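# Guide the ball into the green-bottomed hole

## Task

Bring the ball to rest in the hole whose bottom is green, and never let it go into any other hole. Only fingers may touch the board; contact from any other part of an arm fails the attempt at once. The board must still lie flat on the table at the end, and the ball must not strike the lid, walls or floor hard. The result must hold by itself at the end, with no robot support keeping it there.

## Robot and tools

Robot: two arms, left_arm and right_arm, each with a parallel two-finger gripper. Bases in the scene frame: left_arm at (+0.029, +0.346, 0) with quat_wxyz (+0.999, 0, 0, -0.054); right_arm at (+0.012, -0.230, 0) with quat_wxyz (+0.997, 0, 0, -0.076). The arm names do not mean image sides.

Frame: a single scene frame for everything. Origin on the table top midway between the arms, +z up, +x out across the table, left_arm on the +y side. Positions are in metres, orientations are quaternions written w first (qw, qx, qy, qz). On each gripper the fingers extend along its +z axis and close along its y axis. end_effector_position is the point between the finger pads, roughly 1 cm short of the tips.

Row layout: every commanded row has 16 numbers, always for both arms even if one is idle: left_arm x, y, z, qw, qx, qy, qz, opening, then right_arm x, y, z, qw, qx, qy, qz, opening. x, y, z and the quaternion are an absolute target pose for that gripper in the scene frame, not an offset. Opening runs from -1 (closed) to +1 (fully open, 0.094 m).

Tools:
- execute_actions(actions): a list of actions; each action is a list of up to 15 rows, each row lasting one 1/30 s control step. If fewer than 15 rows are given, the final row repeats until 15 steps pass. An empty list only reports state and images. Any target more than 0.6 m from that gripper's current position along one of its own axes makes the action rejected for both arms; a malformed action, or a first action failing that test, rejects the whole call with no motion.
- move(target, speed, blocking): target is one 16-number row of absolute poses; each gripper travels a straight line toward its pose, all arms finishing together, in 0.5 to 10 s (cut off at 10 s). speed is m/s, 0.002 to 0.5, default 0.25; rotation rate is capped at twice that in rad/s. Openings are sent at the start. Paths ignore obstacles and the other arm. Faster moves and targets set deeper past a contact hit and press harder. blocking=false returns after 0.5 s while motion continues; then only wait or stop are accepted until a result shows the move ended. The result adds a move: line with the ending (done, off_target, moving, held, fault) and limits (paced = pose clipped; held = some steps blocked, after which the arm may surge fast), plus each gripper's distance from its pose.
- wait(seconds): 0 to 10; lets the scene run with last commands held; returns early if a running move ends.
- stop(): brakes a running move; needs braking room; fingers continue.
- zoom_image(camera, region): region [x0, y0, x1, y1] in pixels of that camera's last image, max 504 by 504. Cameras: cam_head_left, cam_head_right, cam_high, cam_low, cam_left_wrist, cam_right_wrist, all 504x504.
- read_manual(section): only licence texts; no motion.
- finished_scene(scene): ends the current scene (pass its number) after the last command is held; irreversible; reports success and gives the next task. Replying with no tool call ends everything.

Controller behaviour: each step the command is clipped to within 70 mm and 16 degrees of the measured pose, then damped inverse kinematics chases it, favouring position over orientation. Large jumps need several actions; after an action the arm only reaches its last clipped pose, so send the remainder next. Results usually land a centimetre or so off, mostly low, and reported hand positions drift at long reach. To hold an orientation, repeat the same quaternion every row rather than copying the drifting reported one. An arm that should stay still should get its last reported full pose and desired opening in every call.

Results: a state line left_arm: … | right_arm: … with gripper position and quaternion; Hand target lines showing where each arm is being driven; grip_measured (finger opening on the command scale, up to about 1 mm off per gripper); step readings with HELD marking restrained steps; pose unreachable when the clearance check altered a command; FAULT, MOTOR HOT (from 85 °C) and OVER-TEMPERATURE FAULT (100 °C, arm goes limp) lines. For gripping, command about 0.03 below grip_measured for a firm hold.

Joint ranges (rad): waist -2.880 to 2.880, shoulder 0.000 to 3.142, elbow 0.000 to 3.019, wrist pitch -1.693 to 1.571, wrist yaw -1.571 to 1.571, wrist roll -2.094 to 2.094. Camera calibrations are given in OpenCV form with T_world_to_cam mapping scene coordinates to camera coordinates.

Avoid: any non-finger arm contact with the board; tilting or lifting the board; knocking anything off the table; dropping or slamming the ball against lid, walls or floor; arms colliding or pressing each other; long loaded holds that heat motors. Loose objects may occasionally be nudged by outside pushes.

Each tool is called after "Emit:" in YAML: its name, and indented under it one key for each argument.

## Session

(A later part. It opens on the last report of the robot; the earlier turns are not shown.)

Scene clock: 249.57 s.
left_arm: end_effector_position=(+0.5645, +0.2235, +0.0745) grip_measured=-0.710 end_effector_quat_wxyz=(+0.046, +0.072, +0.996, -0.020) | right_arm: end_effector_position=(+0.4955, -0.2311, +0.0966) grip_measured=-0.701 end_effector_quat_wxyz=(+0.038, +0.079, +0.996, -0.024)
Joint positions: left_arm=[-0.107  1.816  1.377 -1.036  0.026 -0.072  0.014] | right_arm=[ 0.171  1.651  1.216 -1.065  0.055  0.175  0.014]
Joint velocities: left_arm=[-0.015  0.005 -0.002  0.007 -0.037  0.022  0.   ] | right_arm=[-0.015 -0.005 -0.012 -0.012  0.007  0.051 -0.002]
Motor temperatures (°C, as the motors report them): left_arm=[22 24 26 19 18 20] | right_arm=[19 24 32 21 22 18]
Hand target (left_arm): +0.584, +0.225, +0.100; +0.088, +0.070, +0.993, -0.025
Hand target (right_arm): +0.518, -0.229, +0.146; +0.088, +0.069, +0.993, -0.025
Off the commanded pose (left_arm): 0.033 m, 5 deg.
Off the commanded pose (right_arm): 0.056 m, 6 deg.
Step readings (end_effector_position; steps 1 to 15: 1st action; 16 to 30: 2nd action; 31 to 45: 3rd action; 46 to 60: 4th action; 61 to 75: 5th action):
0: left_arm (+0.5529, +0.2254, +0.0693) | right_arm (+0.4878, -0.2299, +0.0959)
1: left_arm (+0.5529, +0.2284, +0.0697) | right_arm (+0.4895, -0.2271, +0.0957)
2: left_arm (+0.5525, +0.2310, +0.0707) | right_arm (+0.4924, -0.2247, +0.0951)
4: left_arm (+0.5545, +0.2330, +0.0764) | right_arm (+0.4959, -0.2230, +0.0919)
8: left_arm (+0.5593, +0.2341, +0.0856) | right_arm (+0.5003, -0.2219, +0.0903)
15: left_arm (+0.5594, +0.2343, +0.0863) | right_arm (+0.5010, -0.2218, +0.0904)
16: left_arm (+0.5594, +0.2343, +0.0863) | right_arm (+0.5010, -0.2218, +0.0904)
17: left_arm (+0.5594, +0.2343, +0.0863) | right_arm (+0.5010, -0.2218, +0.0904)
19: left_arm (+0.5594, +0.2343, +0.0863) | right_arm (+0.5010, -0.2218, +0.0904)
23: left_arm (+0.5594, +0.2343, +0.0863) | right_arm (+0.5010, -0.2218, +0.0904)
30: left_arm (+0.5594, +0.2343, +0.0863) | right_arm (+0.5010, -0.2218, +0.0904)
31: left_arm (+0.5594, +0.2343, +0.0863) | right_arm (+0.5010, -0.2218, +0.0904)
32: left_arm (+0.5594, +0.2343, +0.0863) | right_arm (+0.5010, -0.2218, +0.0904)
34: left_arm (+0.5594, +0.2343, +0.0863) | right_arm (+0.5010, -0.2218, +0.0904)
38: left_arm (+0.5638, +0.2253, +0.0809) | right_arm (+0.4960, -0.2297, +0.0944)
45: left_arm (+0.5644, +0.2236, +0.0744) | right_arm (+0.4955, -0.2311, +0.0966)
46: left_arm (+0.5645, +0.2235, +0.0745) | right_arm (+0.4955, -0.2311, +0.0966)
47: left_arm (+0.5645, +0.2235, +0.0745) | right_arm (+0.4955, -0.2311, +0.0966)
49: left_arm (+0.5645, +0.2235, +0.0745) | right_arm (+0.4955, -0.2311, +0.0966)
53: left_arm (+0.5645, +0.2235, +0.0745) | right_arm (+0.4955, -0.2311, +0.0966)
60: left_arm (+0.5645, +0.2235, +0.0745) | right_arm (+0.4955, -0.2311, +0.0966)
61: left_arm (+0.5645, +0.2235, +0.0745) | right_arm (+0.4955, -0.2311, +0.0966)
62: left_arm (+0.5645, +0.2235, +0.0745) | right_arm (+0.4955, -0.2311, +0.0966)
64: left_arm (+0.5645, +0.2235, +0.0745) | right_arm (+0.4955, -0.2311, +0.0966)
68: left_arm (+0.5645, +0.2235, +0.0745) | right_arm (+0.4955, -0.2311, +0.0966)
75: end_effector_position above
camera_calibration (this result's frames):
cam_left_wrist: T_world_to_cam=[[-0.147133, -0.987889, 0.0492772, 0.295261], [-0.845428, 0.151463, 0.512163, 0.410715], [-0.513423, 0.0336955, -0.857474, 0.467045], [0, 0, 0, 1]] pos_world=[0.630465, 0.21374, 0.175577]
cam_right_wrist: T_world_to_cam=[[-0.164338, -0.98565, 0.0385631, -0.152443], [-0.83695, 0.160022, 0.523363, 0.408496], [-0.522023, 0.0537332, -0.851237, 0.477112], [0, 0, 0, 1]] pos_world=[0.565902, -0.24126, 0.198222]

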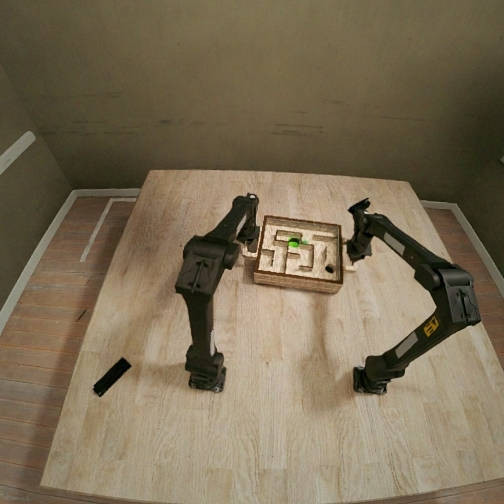

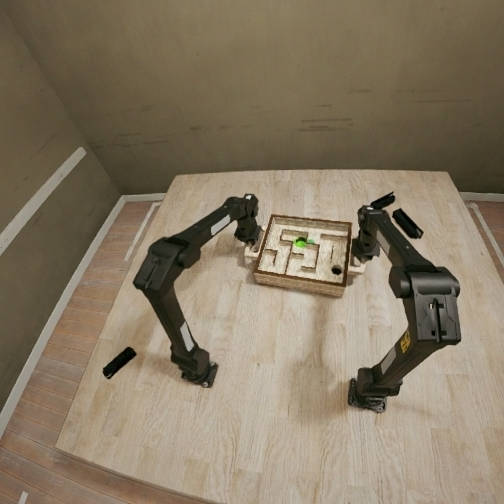

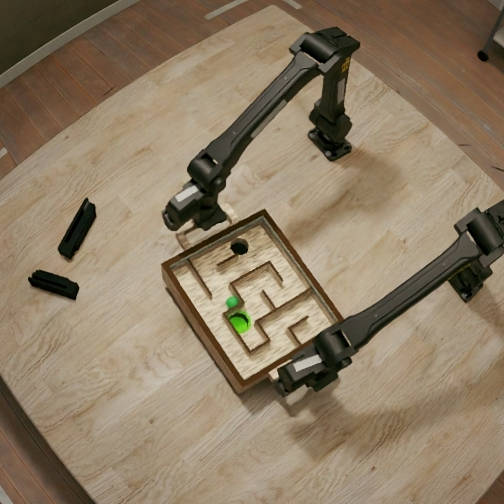

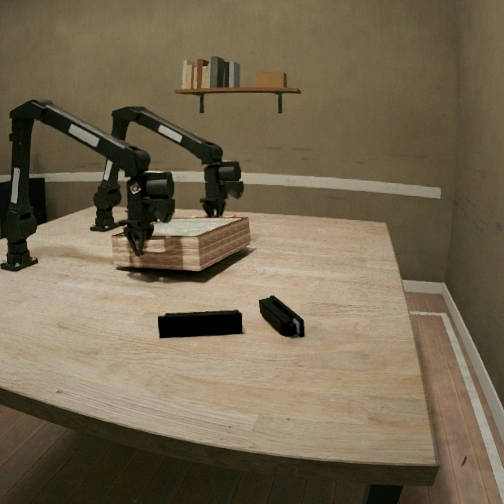

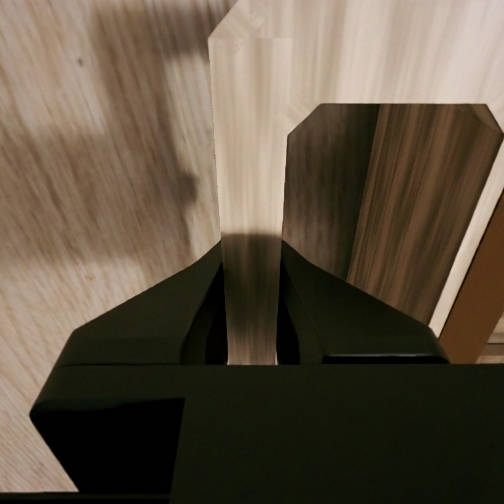

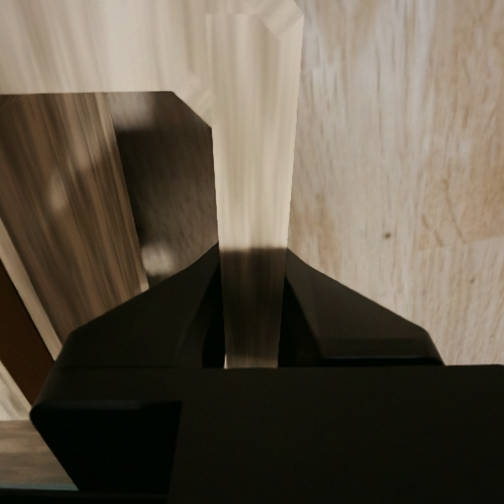

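Emit:
execute_actions:
  actions:
    - [[0.585,0.229,0.135,0.095,0.0698,0.993,0.015,-0.8,0.522,-0.225,0.11,0.095,0.0698,0.993,0.015,-0.8]]
    - [[0.585,0.229,0.135,0.095,0.0698,0.993,0.015,-0.8,0.522,-0.225,0.11,0.095,0.0698,0.993,0.015,-0.8]]
    - [[0.585,0.229,0.135,0.095,0.0698,0.993,0.015,-0.8,0.522,-0.225,0.11,0.095,0.0698,0.993,0.015,-0.8],[0.585,0.229,0.135,0.095,0.0698,0.993,0.015,-0.8,0.522,-0.225,0.11,0.095,0.0698,0.993,0.015,-0.8],[0.585,0.229,0.135,0.095,0.0698,0.993,0.015,-0.8,0.522,-0.225,0.11,0.095,0.0698,0.993,0.015,-0.8],[0.585,0.229,0.135,0.095,0.0698,0.993,0.015,-0.8,0.522,-0.225,0.11,0.095,0.0698,0.993,0.015,-0.8],[0.585,0.225,0.1,0.088,0.0698,0.9935,-0.025,-0.8,0.522,-0.229,0.146,0.088,0.0698,0.9935,-0.025,-0.8]]
    - [[0.585,0.225,0.1,0.088,0.0698,0.9935,-0.025,-0.8,0.522,-0.229,0.146,0.088,0.0698,0.9935,-0.025,-0.8]]

Emit:
zoom_image:
  camera: "cam_high"
  region: [140, 180, 370, 410]

Scene clock: 259.50 s.
left_arm: end_effector_position=(+0.5649, +0.2233, +0.0747) grip_measured=-0.710 end_effector_quat_wxyz=(+0.047, +0.072, +0.996, -0.020) | right_arm: end_effector_position=(+0.4953, -0.2312, +0.0973) grip_measured=-0.701 end_effector_quat_wxyz=(+0.039, +0.079, +0.996, -0.025)
Joint positions: left_arm=[-0.107  1.815  1.377 -1.034  0.027 -0.071  0.014] | right_arm=[ 0.172  1.649  1.215 -1.065  0.057  0.176  0.014]
Joint velocities: left_arm=[-0.015 -0.015  0.002 -0.007 -0.007 -0.037  0.   ] | right_arm=[-0.005  0.005  0.012  0.002  0.051 -0.022 -0.   ]
Motor temperatures (°C, as the motors report them): left_arm=[22 24 26 19 18 20] | right_arm=[19 24 32 21 22 18]
Hand target (left_arm): +0.584, +0.225, +0.100; +0.088, +0.070, +0.993, -0.025
Hand target (right_arm): +0.518, -0.229, +0.146; +0.088, +0.069, +0.993, -0.025
Off the commanded pose (left_arm): 0.032 m, 5 deg.
Off the commanded pose (right_arm): 0.056 m, 6 deg.
Step readings (end_effector_position; steps 1 to 15: 1st action; 16 to 30: 2nd action; 31 to 45: 3rd action; 46 to 60: 4th action):
0: left_arm (+0.5645, +0.2235, +0.0745) | right_arm (+0.4955, -0.2311, +0.0966)
1: left_arm (+0.5640, +0.2271, +0.0743) | right_arm (+0.4970, -0.2280, +0.0958)
2: left_arm (+0.5630, +0.2301, +0.0748) | right_arm (+0.4998, -0.2252, +0.0943)
4: left_arm (+0.5621, +0.2327, +0.0789) | right_arm (+0.5010, -0.2230, +0.0889)
8: left_arm (+0.5603, +0.2346, +0.0844) | right_arm (+0.5000, -0.2212, +0.0851)
15: left_arm (+0.5603, +0.2347, +0.0846) | right_arm (+0.5006, -0.2211, +0.0851)
16: left_arm (+0.5603, +0.2347, +0.0846) | right_arm (+0.5006, -0.2211, +0.0851)
17: left_arm (+0.5603, +0.2347, +0.0846) | right_arm (+0.5006, -0.2211, +0.0851)
19: left_arm (+0.5603, +0.2347, +0.0846) | right_arm (+0.5006, -0.2211, +0.0851)
23: left_arm (+0.5603, +0.2347, +0.0846) | right_arm (+0.5006, -0.2211, +0.0851)
30: left_arm (+0.5603, +0.2347, +0.0846) | right_arm (+0.5006, -0.2211, +0.0851)
31: left_arm (+0.5603, +0.2347, +0.0846) | right_arm (+0.5006, -0.2211, +0.0851)
32: left_arm (+0.5603, +0.2347, +0.0846) | right_arm (+0.5006, -0.2211, +0.0851)
34: left_arm (+0.5603, +0.2347, +0.0846) | right_arm (+0.5006, -0.2211, +0.0851)
38: left_arm (+0.5631, +0.2256, +0.0798) | right_arm (+0.4947, -0.2291, +0.0925)
45: left_arm (+0.5649, +0.2233, +0.0747) | right_arm (+0.4953, -0.2312, +0.0973)
46: left_arm (+0.5649, +0.2233, +0.0747) | right_arm (+0.4953, -0.2312, +0.0973)
47: left_arm (+0.5649, +0.2233, +0.0747) | right_arm (+0.4953, -0.2312, +0.0973)
49: left_arm (+0.5649, +0.2233, +0.0747) | right_arm (+0.4953, -0.2312, +0.0973)
53: left_arm (+0.5649, +0.2233, +0.0747) | right_arm (+0.4953, -0.2312, +0.0973)
60: end_effector_position above
camera_calibration (this result's frames):
cam_left_wrist: T_world_to_cam=[[-0.147666, -0.987766, 0.0501255, 0.295303], [-0.846238, 0.152416, 0.510539, 0.411292], [-0.511933, 0.0329713, -0.858392, 0.466831], [0, 0, 0, 1]] pos_world=[0.630644, 0.213611, 0.175941]
cam_right_wrist: T_world_to_cam=[[-0.165646, -0.98539, 0.0395842, -0.151972], [-0.837804, 0.161784, 0.52145, 0.409012], [-0.520236, 0.0532125, -0.852363, 0.476687], [0, 0, 0, 1]] pos_world=[0.565488, -0.241289, 0.199046]

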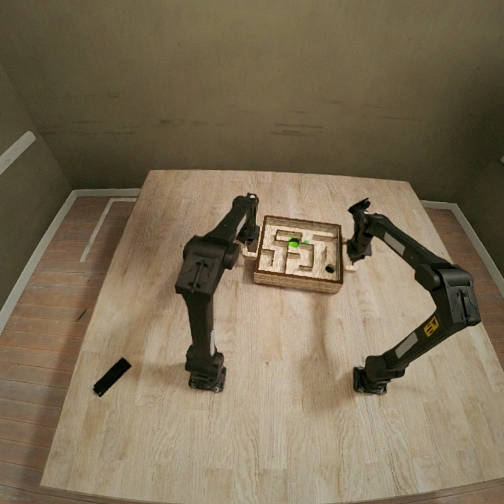

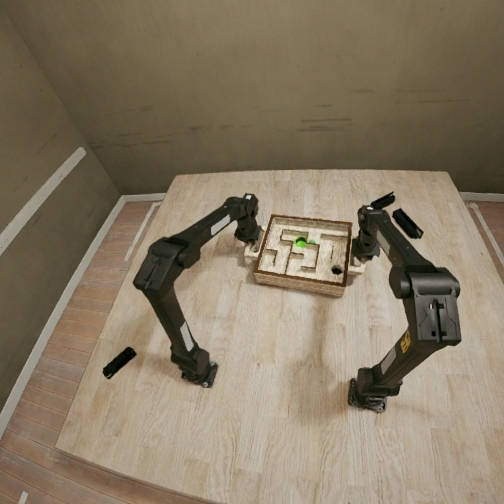

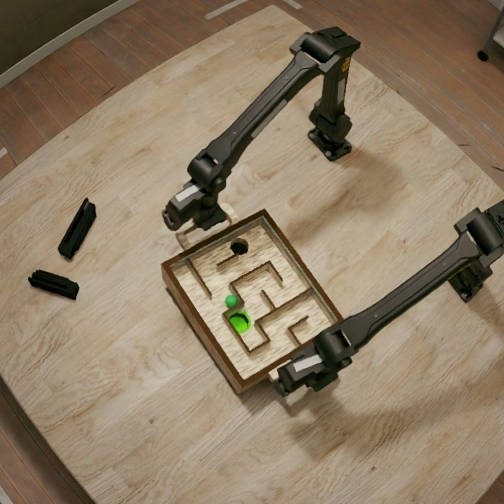

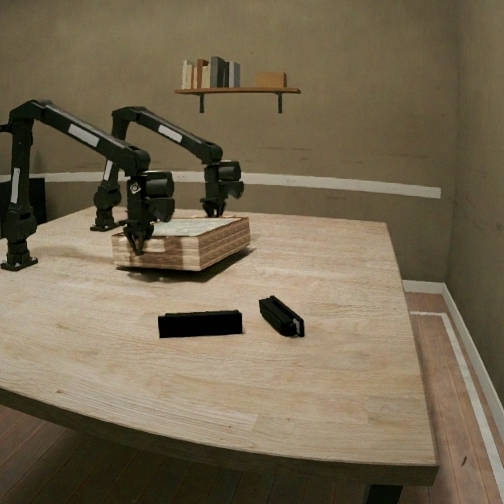

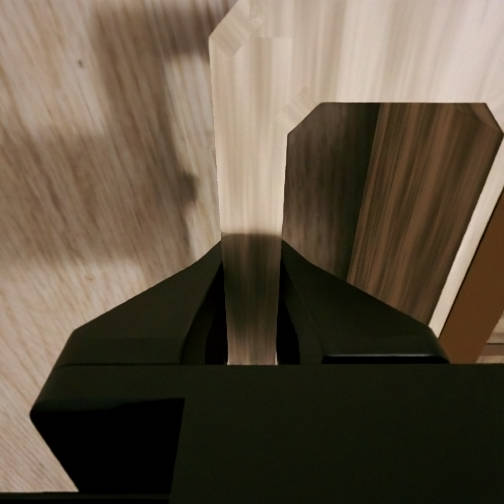

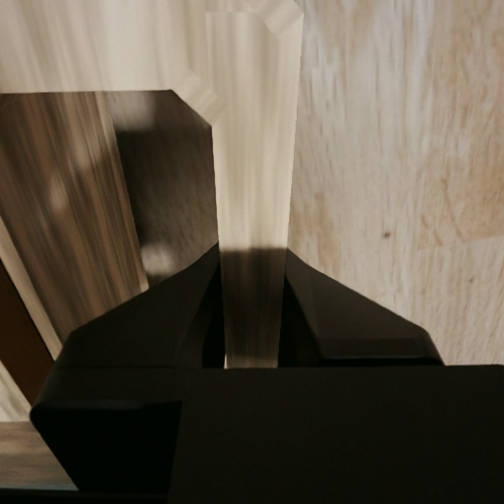

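Region (140, 180, 370, 410) of cam_high's 504x504 image, scaled by 2.191, with more detail than that image has.

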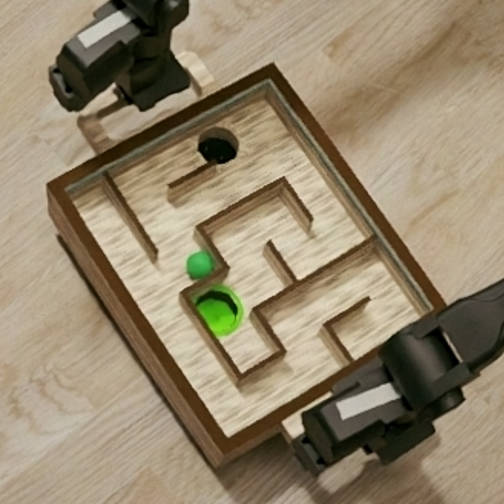

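Emit:
execute_actions:
  actions:
    - [[0.585,0.229,0.14,0.095,0.0698,0.993,0.015,-0.8,0.522,-0.225,0.11,0.095,0.0698,0.993,0.015,-0.8]]
    - [[0.585,0.229,0.14,0.095,0.0698,0.993,0.015,-0.8,0.522,-0.225,0.11,0.095,0.0698,0.993,0.015,-0.8]]
    - [[0.585,0.229,0.14,0.095,0.0698,0.993,0.015,-0.8,0.522,-0.225,0.11,0.095,0.0698,0.993,0.015,-0.8]]
    - [[0.585,0.225,0.108,0.09,0.0698,0.9935,-0.02,-0.8,0.522,-0.229,0.142,0.09,0.0698,0.9935,-0.02,-0.8]]

Emit:
zoom_image:
  camera: "cam_high"
  region: [140, 180, 370, 410]

Scene clock: 266.30 s.
left_arm: end_effector_position=(+0.5621, +0.2259, +0.0791) grip_measured=-0.710 end_effector_quat_wxyz=(+0.045, +0.071, +0.996, -0.013) | right_arm: end_effector_position=(+0.4951, -0.2293, +0.0937) grip_measured=-0.702 end_effector_quat_wxyz=(+0.041, +0.077, +0.996, -0.018)
Joint positions: left_arm=[-0.108  1.806  1.377 -1.049  0.013 -0.075  0.014] | right_arm=[ 0.171  1.649  1.205 -1.049  0.043  0.172  0.014]
Joint velocities: left_arm=[-0.015 -0.015 -0.002 -0.002 -0.051  0.066 -0.001] | right_arm=[-0.015 -0.024 -0.002  0.007 -0.022 -0.037 -0.   ]
Motor temperatures (°C, as the motors report them): left_arm=[22 24 26 19 18 20] | right_arm=[19 24 32 21 22 18]
Hand target (left_arm): +0.584, +0.225, +0.108; +0.090, +0.070, +0.993, -0.020
Hand target (right_arm): +0.518, -0.229, +0.142; +0.090, +0.070, +0.993, -0.020
Off the commanded pose (left_arm): 0.037 m, 5 deg.
Off the commanded pose (right_arm): 0.055 m, 6 deg.
Step readings (end_effector_position; steps 1 to 15: 1st action; 16 to 30: 2nd action; 31 to 45: 3rd action; 46 to 60: 4th action):
0: left_arm (+0.5649, +0.2233, +0.0747) | right_arm (+0.4953, -0.2312, +0.0973)
1: left_arm (+0.5641, +0.2269, +0.0745) | right_arm (+0.4968, -0.2280, +0.0966)
2: left_arm (+0.5625, +0.2303, +0.0751) | right_arm (+0.4998, -0.2251, +0.0953)
4: left_arm (+0.5606, +0.2332, +0.0799) | right_arm (+0.5005, -0.2228, +0.0894)
8: left_arm (+0.5582, +0.2353, +0.0868) | right_arm (+0.4994, -0.2207, +0.0852)
15: left_arm (+0.5582, +0.2354, +0.0870) | right_arm (+0.5003, -0.2207, +0.0853)
16: left_arm (+0.5582, +0.2354, +0.0870) | right_arm (+0.5003, -0.2207, +0.0853)
17: left_arm (+0.5582, +0.2354, +0.0870) | right_arm (+0.5003, -0.2207, +0.0853)
19: left_arm (+0.5582, +0.2354, +0.0870) | right_arm (+0.5003, -0.2207, +0.0853)
23: left_arm (+0.5582, +0.2354, +0.0870) | right_arm (+0.5004, -0.2207, +0.0853)
30: left_arm (+0.5582, +0.2354, +0.0870) | right_arm (+0.5004, -0.2207, +0.0853)
31: left_arm (+0.5582, +0.2354, +0.0870) | right_arm (+0.5004, -0.2207, +0.0853)
32: left_arm (+0.5582, +0.2354, +0.0870) | right_arm (+0.5004, -0.2207, +0.0853)
34: left_arm (+0.5582, +0.2354, +0.0870) | right_arm (+0.5004, -0.2207, +0.0853)
38: left_arm (+0.5582, +0.2354, +0.0870) | right_arm (+0.5004, -0.2207, +0.0853)
45: left_arm (+0.5582, +0.2354, +0.0870) | right_arm (+0.5004, -0.2207, +0.0853)
46: left_arm (+0.5587, +0.2322, +0.0870) | right_arm (+0.4988, -0.2234, +0.0854)
47: left_arm (+0.5599, +0.2294, +0.0867) | right_arm (+0.4960, -0.2260, +0.0859)
49: left_arm (+0.5608, +0.2275, +0.0833) | right_arm (+0.4946, -0.2276, +0.0901)
53: left_arm (+0.5621, +0.2259, +0.0791) | right_arm (+0.4954, -0.2293, +0.0937)
60: end_effector_position above
camera_calibration (this result's frames):
cam_left_wrist: T_world_to_cam=[[-0.14324, -0.989017, 0.0364327, 0.296113], [-0.84524, 0.1414, 0.51534, 0.407863], [-0.514832, 0.0430231, -0.856211, 0.468312], [0, 0, 0, 1]] pos_world=[0.628259, 0.21504, 0.179998]
cam_right_wrist: T_world_to_cam=[[-0.161439, -0.986542, 0.0259431, -0.151039], [-0.840838, 0.151263, 0.519723, 0.409688], [-0.516652, 0.0620898, -0.853941, 0.473765], [0, 0, 0, 1]] pos_world=[0.564869, -0.240393, 0.195562]

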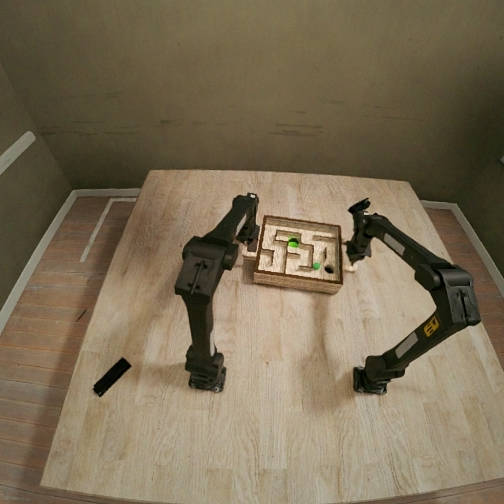

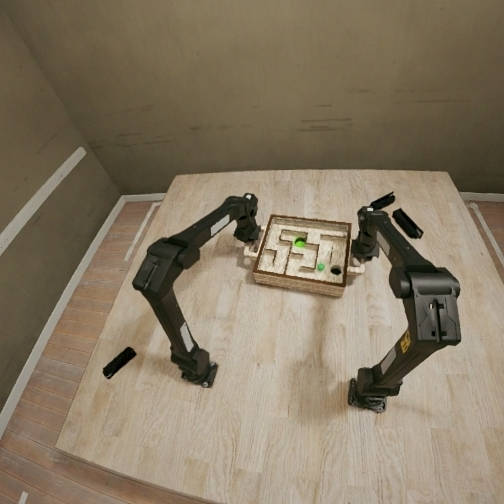

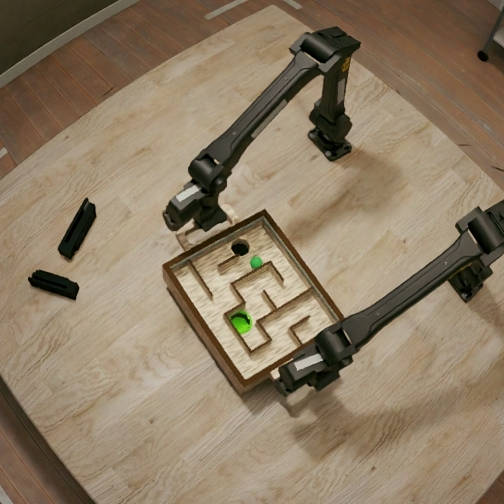

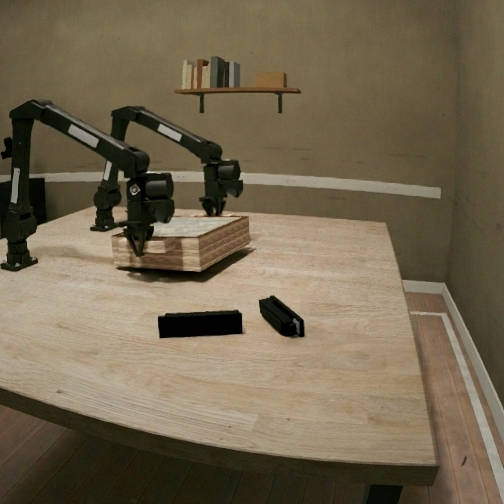

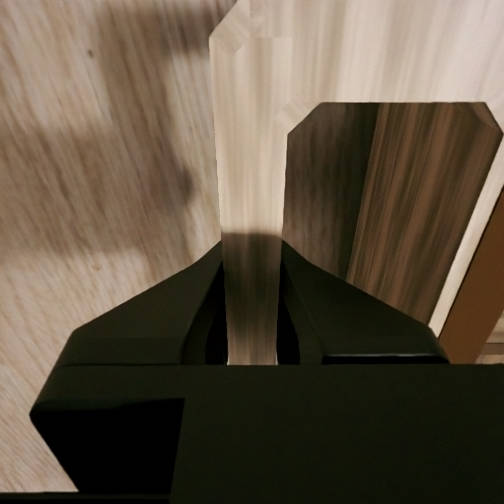

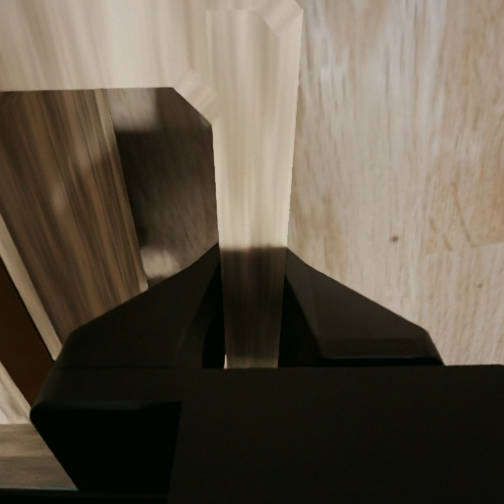

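Region (140, 180, 370, 410) of cam_high's 504x504 image, scaled by 2.191, with more detail than that image has.

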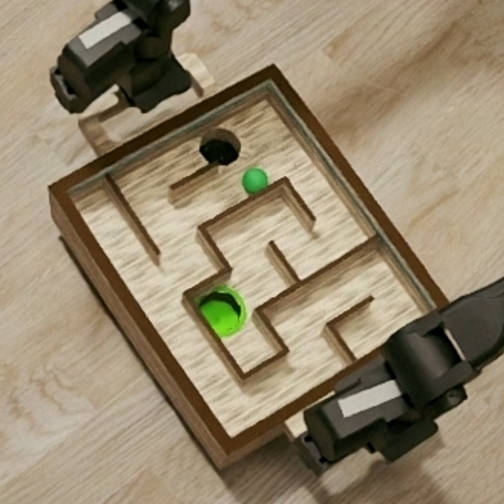

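Passed the hole. Strengthen +y tilt.

Emit:
move:
  target: [0.585,0.225,0.1,0.085,0.0698,0.9935,-0.025,-0.8,0.522,-0.229,0.146,0.085,0.0698,0.9935,-0.025,-0.8]
  speed: 0.03

Emit:
zoom_image:
  camera: "cam_high"
  region: [140, 180, 370, 410]

Scene clock: 272.17 s.
left_arm: end_effector_position=(+0.5567, +0.2241, +0.0656) grip_measured=-0.710 end_effector_quat_wxyz=(+0.033, +0.072, +0.997, -0.020) | right_arm: end_effector_position=(+0.4895, -0.2308, +0.0926) grip_measured=-0.702 end_effector_quat_wxyz=(+0.028, +0.079, +0.996, -0.025)
Joint positions: left_arm=[-0.108  1.821  1.361 -1.039  0.03  -0.073  0.014] | right_arm=[ 0.172  1.653  1.208 -1.076  0.056  0.176  0.014]
Joint velocities: left_arm=[-0.015 -0.005  0.007 -0.012  0.037 -0.051 -0.   ] | right_arm=[-0.015  0.005 -0.002 -0.012  0.022  0.007  0.   ]
Motor temperatures (°C, as the motors report them): left_arm=[22 24 25 19 18 20] | right_arm=[19 24 33 21 22 18]
Hand target (left_arm): +0.583, +0.225, +0.101; +0.085, +0.070, +0.994, -0.025
Hand target (right_arm): +0.517, -0.229, +0.147; +0.085, +0.070, +0.994, -0.025
Off the commanded pose (left_arm): 0.045 m, 6 deg.
Off the commanded pose (right_arm): 0.063 m, 7 deg.
move: off_target (left_arm, right_arm)
camera_calibration (this result's frames):
cam_left_wrist: T_world_to_cam=[[-0.145439, -0.988008, 0.051844, 0.294008], [-0.832123, 0.150501, 0.53378, 0.399942], [-0.535182, 0.0344919, -0.844032, 0.466438], [0, 0, 0, 1]] pos_world=[0.62519, 0.214202, 0.164965]
cam_right_wrist: T_world_to_cam=[[-0.163919, -0.985537, 0.0429863, -0.153568], [-0.825981, 0.160944, 0.540234, 0.398812], [-0.539339, 0.0530486, -0.840416, 0.477833], [0, 0, 0, 1]] pos_world=[0.561952, -0.240881, 0.192728]

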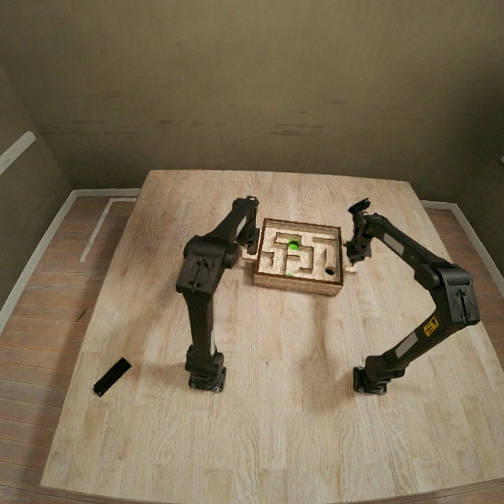

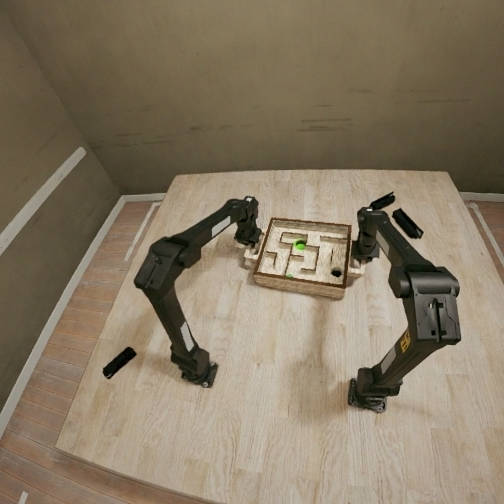

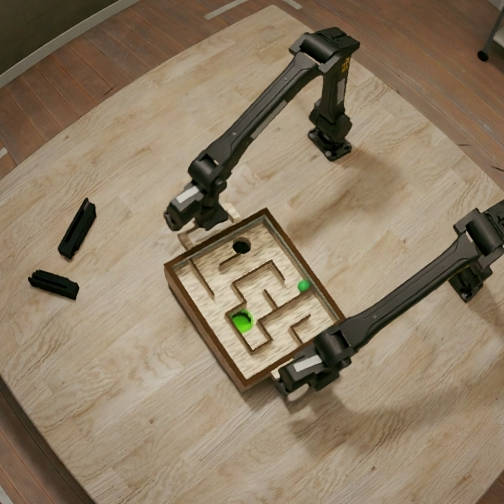

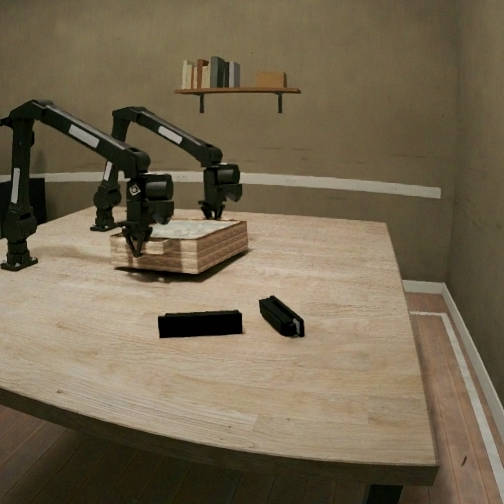

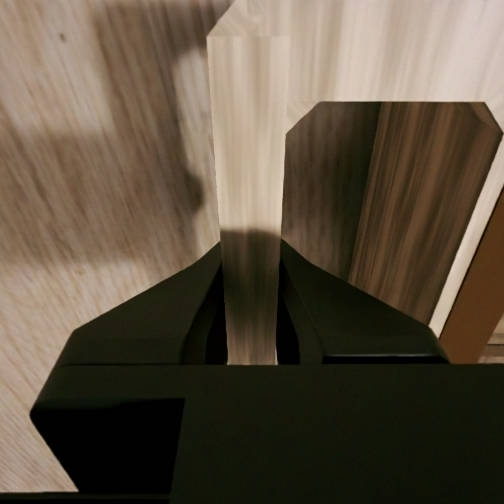

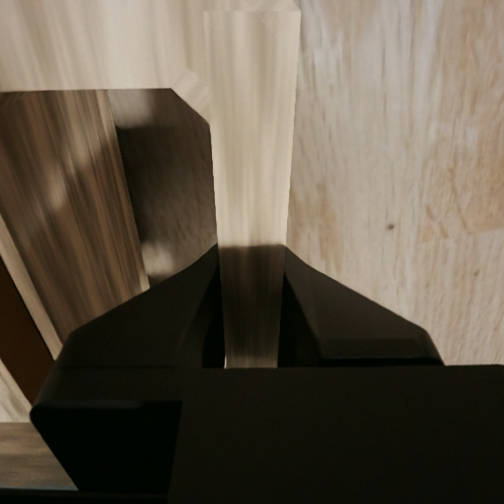

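Region (140, 180, 370, 410) of cam_high's 504x504 image, scaled by 2.191, with more detail than that image has.

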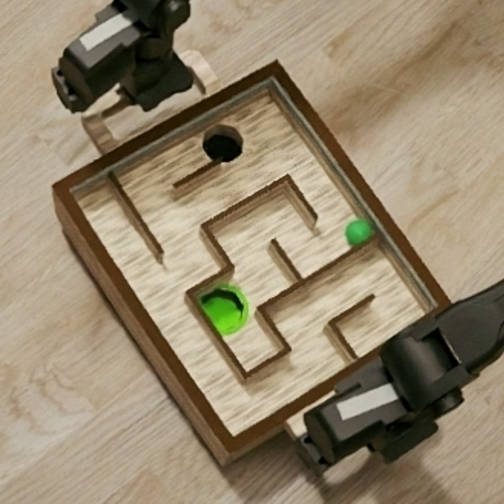

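Emit:
move:
  target: [0.58,0.225,0.108,0.045,0.0698,0.996,-0.025,-0.8,0.517,-0.229,0.148,0.045,0.0698,0.996,-0.025,-0.8]
  speed: 0.03

Emit:
zoom_image:
  camera: "cam_high"
  region: [140, 180, 370, 410]

Scene clock: 277.77 s.
left_arm: end_effector_position=(+0.5491, +0.2240, +0.0709) grip_measured=-0.710 end_effector_quat_wxyz=(+0.005, +0.070, +0.997, -0.023) | right_arm: end_effector_position=(+0.4836, -0.2306, +0.1080) grip_measured=-0.702 end_effector_quat_wxyz=(-0.001, +0.077, +0.997, -0.028)
Joint positions: left_arm=[-0.106  1.829  1.389 -1.115  0.045 -0.075  0.014] | right_arm=[ 0.173  1.655  1.256 -1.178  0.055  0.175  0.014]
Joint velocities: left_arm=[-0.005 -0.005 -0.002  0.002 -0.037  0.007 -0.002] | right_arm=[-0.015 -0.015  0.007 -0.017  0.11  -0.007 -0.   ]
Motor temperatures (°C, as the motors report them): left_arm=[22 24 26 19 18 20] | right_arm=[19 24 33 21 22 18]
Hand target (left_arm): +0.578, +0.226, +0.108; +0.046, +0.070, +0.996, -0.025
Hand target (right_arm): +0.513, -0.229, +0.149; +0.046, +0.070, +0.996, -0.025
Off the commanded pose (left_arm): 0.048 m, 5 deg.
Off the commanded pose (right_arm): 0.052 m, 5 deg.
move: off_target (left_arm, right_arm)
camera_calibration (this result's frames):
cam_left_wrist: T_world_to_cam=[[-0.139781, -0.988192, 0.0627442, 0.288672], [-0.800571, 0.150077, 0.58014, 0.370326], [-0.582706, 0.0308614, -0.812097, 0.491528], [0, 0, 0, 1]] pos_world=[0.62324, 0.214517, 0.166215]
cam_right_wrist: T_world_to_cam=[[-0.159305, -0.985846, 0.0522445, -0.158255], [-0.79421, 0.159412, 0.58636, 0.364832], [-0.58639, 0.0519169, -0.808364, 0.506602], [0, 0, 0, 1]] pos_world=[0.561608, -0.240475, 0.203864]

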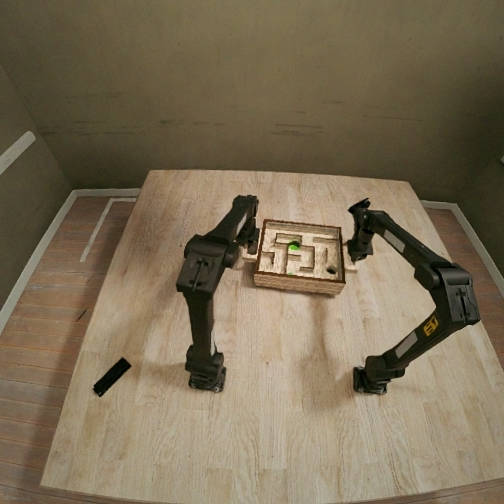

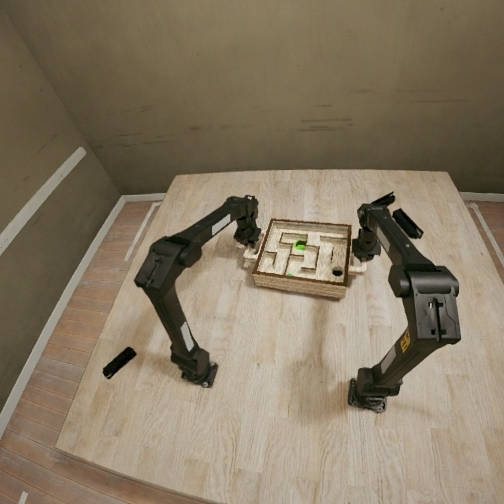

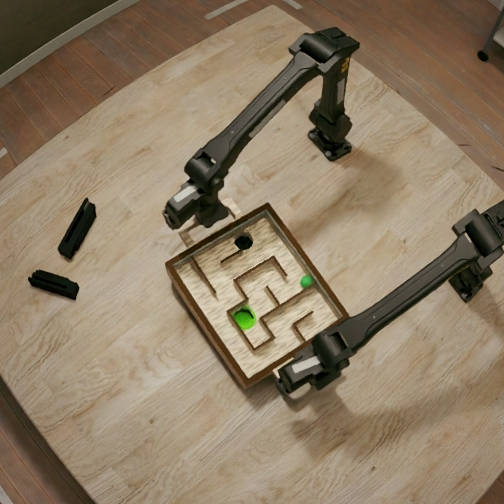

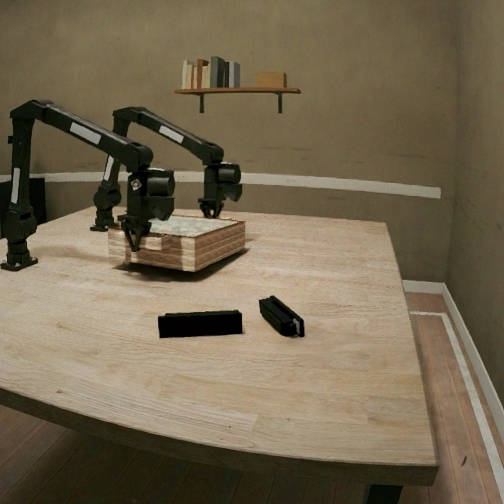

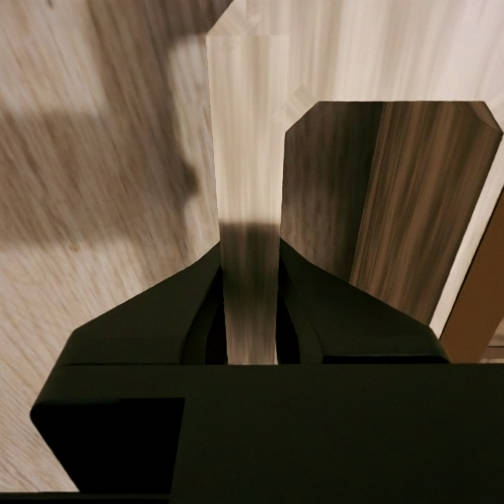

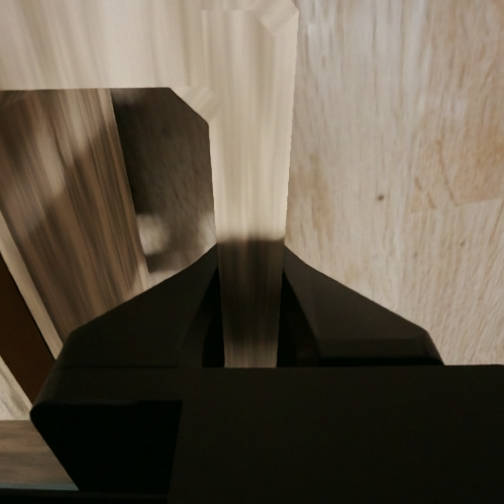

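Region (140, 180, 370, 410) of cam_high's 504x504 image, scaled by 2.191, with more detail than that image has.

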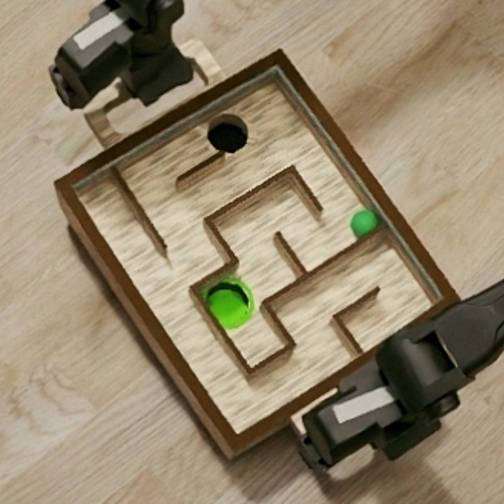

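Emit:
move:
  target: [0.58,0.225,0.112,0.02,0.0698,0.996,-0.02,-0.8,0.517,-0.229,0.144,0.02,0.0698,0.996,-0.02,-0.8]
  speed: 0.05

Emit:
zoom_image:
  camera: "cam_high"
  region: [140,180,370,410]

Scene clock: 301.03 s.
left_arm: end_effector_position=(+0.5520, +0.2259, +0.0813) grip_measured=-0.710 end_effector_quat_wxyz=(-0.013, +0.068, +0.997, -0.019) | right_arm: end_effector_position=(+0.4870, -0.2288, +0.1138) grip_measured=-0.702 end_effector_quat_wxyz=(-0.015, +0.076, +0.997, -0.024)
Joint positions: left_arm=[-0.103  1.845  1.443 -1.189  0.041 -0.074  0.014] | right_arm=[ 0.173  1.675  1.297 -1.228  0.045  0.173  0.014]
Joint velocities: left_arm=[-0.015  0.034  0.007  0.012 -0.022 -0.051  0.001] | right_arm=[-0.005  0.024 -0.002 -0.032  0.037  0.007 -0.001]
Motor temperatures (°C, as the motors report them): left_arm=[22 24 28 19 18 20] | right_arm=[19 24 35 21 22 18]
Hand target (left_arm): +0.579, +0.226, +0.112; +0.021, +0.070, +0.997, -0.020
Hand target (right_arm): +0.514, -0.229, +0.145; +0.021, +0.070, +0.997, -0.020
Off the commanded pose (left_arm): 0.042 m, 4 deg.
Off the commanded pose (right_arm): 0.043 m, 4 deg.
move: off_target (left_arm, right_arm)
camera_calibration (this result's frames):
cam_left_wrist: T_world_to_cam=[[-0.134705, -0.989311, 0.0558352, 0.288404], [-0.780256, 0.140636, 0.609444, 0.354881], [-0.610782, 0.0385292, -0.790861, 0.513637], [0, 0, 0, 1]] pos_world=[0.629468, 0.215622, 0.173833]
cam_right_wrist: T_world_to_cam=[[-0.156227, -0.986581, 0.0474372, -0.157371], [-0.77764, 0.152468, 0.609942, 0.351604], [-0.60899, 0.0584002, -0.791025, 0.523709], [0, 0, 0, 1]] pos_world=[0.567769, -0.239453, 0.207273]

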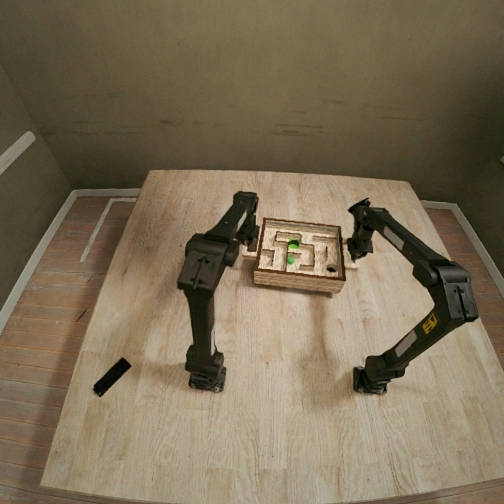

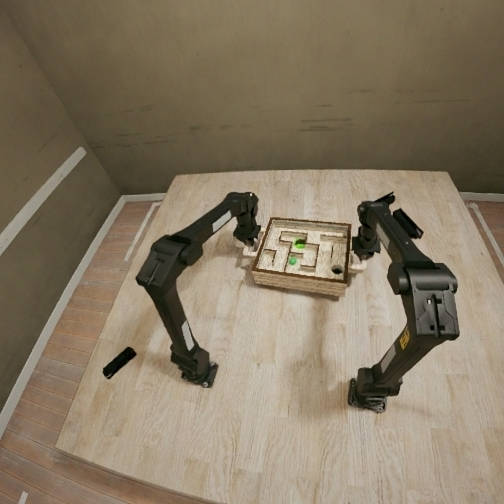

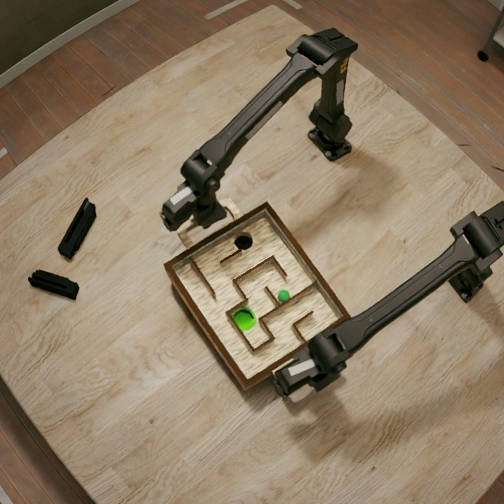

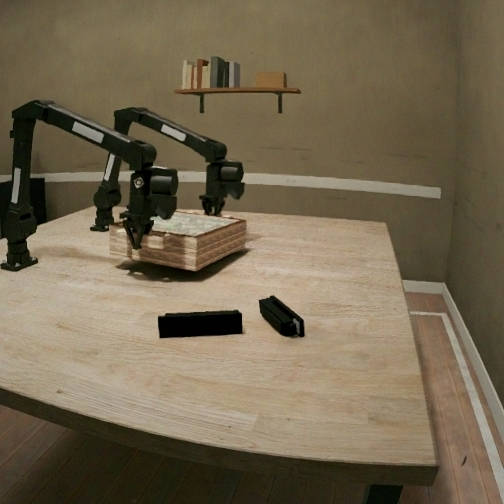

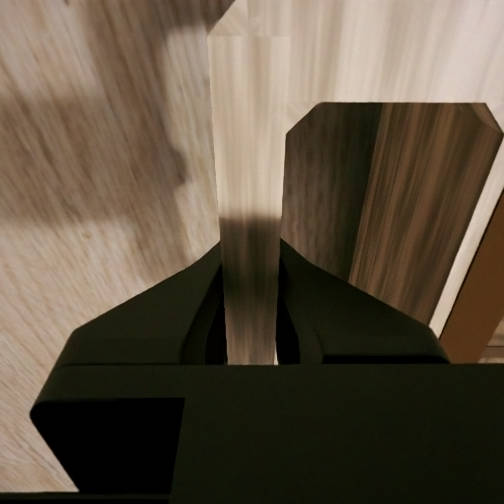

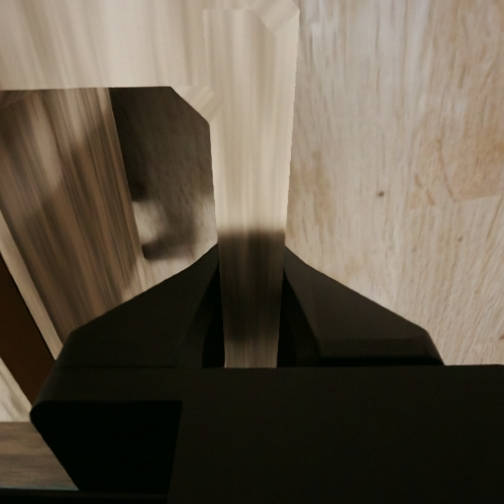

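Region (140, 180, 370, 410) of cam_high's 504x504 image, scaled by 2.191, with more detail than that image has.

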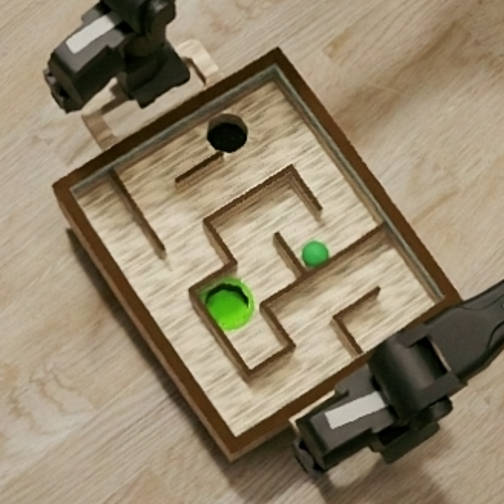

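Emit:
move:
  target: [0.58,0.229,0.138,0.022,0.0698,0.996,0.015,-0.8,0.517,-0.225,0.112,0.022,0.0698,0.996,0.015,-0.8]
  speed: 0.04

Emit:
zoom_image:
  camera: "cam_high"
  region: [140,180,370,410]

Scene clock: 307.27 s.
left_arm: end_effector_position=(+0.5554, +0.2364, +0.0896) grip_measured=-0.710 end_effector_quat_wxyz=(-0.024, +0.064, +0.998, +0.015) | right_arm: end_effector_position=(+0.4937, -0.2192, +0.0924) grip_measured=-0.702 end_effector_quat_wxyz=(-0.015, +0.072, +0.997, +0.012)
Joint positions: left_arm=[-0.103  1.859  1.486 -1.25  -0.023 -0.083  0.014] | right_arm=[ 0.167  1.708  1.281 -1.171 -0.026  0.158  0.014]
Joint velocities: left_arm=[-0.005 -0.005 -0.002  0.002 -0.051 -0.037 -0.001] | right_arm=[-0.005 -0.005  0.002 -0.012 -0.11   0.022 -0.   ]
Motor temperatures (°C, as the motors report them): left_arm=[22 24 28 19 18 20] | right_arm=[19 24 34 21 22 18]
Hand target (left_arm): +0.578, +0.230, +0.137; +0.023, +0.070, +0.997, +0.015
Hand target (right_arm): +0.516, -0.225, +0.113; +0.022, +0.069, +0.997, +0.014
Off the commanded pose (left_arm): 0.055 m, 5 deg.
Off the commanded pose (right_arm): 0.031 m, 4 deg.
move: off_target (left_arm, right_arm)
camera_calibration (this result's frames):
cam_left_wrist: T_world_to_cam=[[-0.128307, -0.99168, -0.0104184, 0.301699], [-0.770028, 0.0929974, 0.631196, 0.354585], [-0.624976, 0.0890091, -0.775553, 0.516416], [0, 0, 0, 1]] pos_world=[0.634498, 0.220248, 0.179839]
cam_right_wrist: T_world_to_cam=[[-0.149421, -0.988479, -0.0241523, -0.14304], [-0.782335, 0.103251, 0.614241, 0.359473], [-0.60467, 0.110675, -0.788749, 0.519369], [0, 0, 0, 1]] pos_world=[0.573902, -0.235989, 0.185394]

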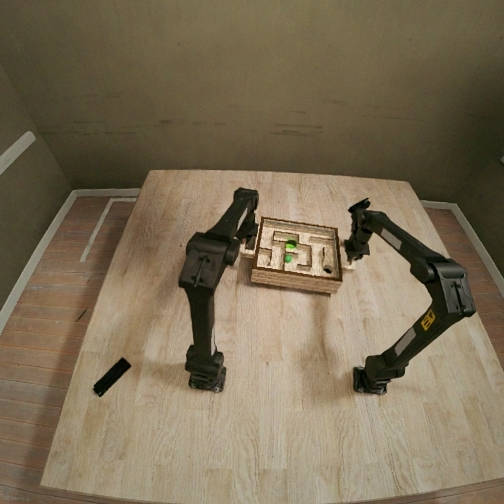

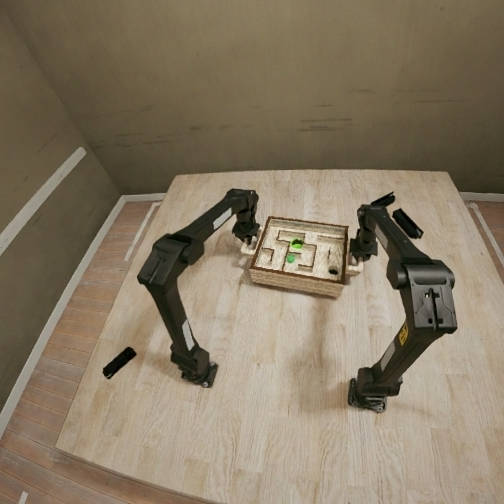

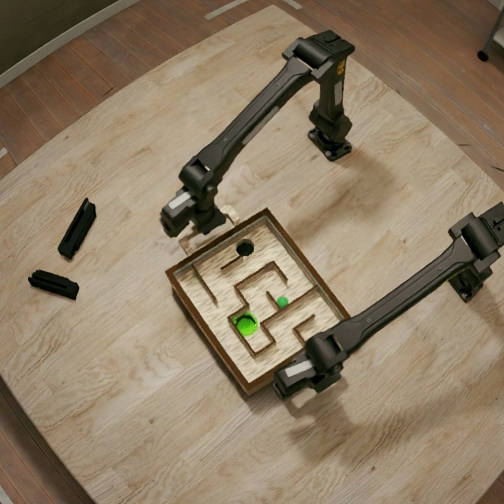

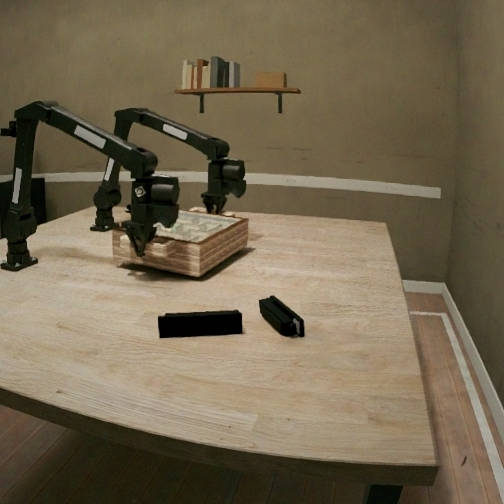

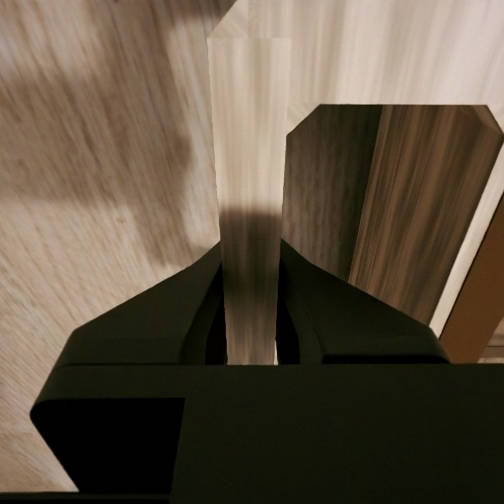

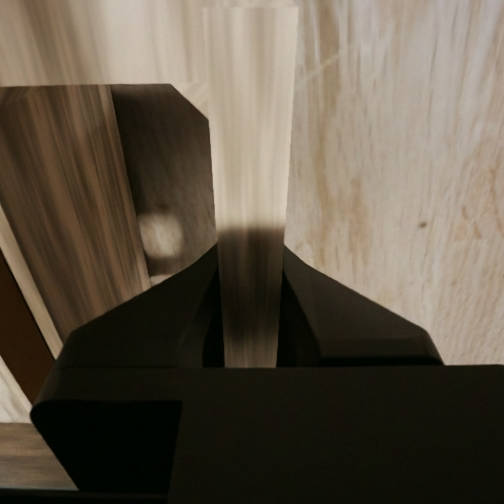

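Region (140, 180, 370, 410) of cam_high's 504x504 image, scaled by 2.191, with more detail than that image has.

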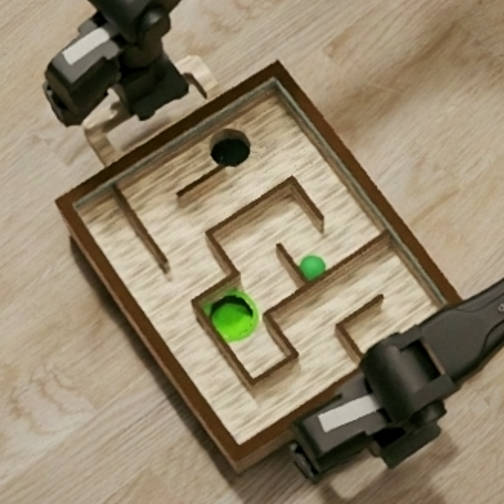

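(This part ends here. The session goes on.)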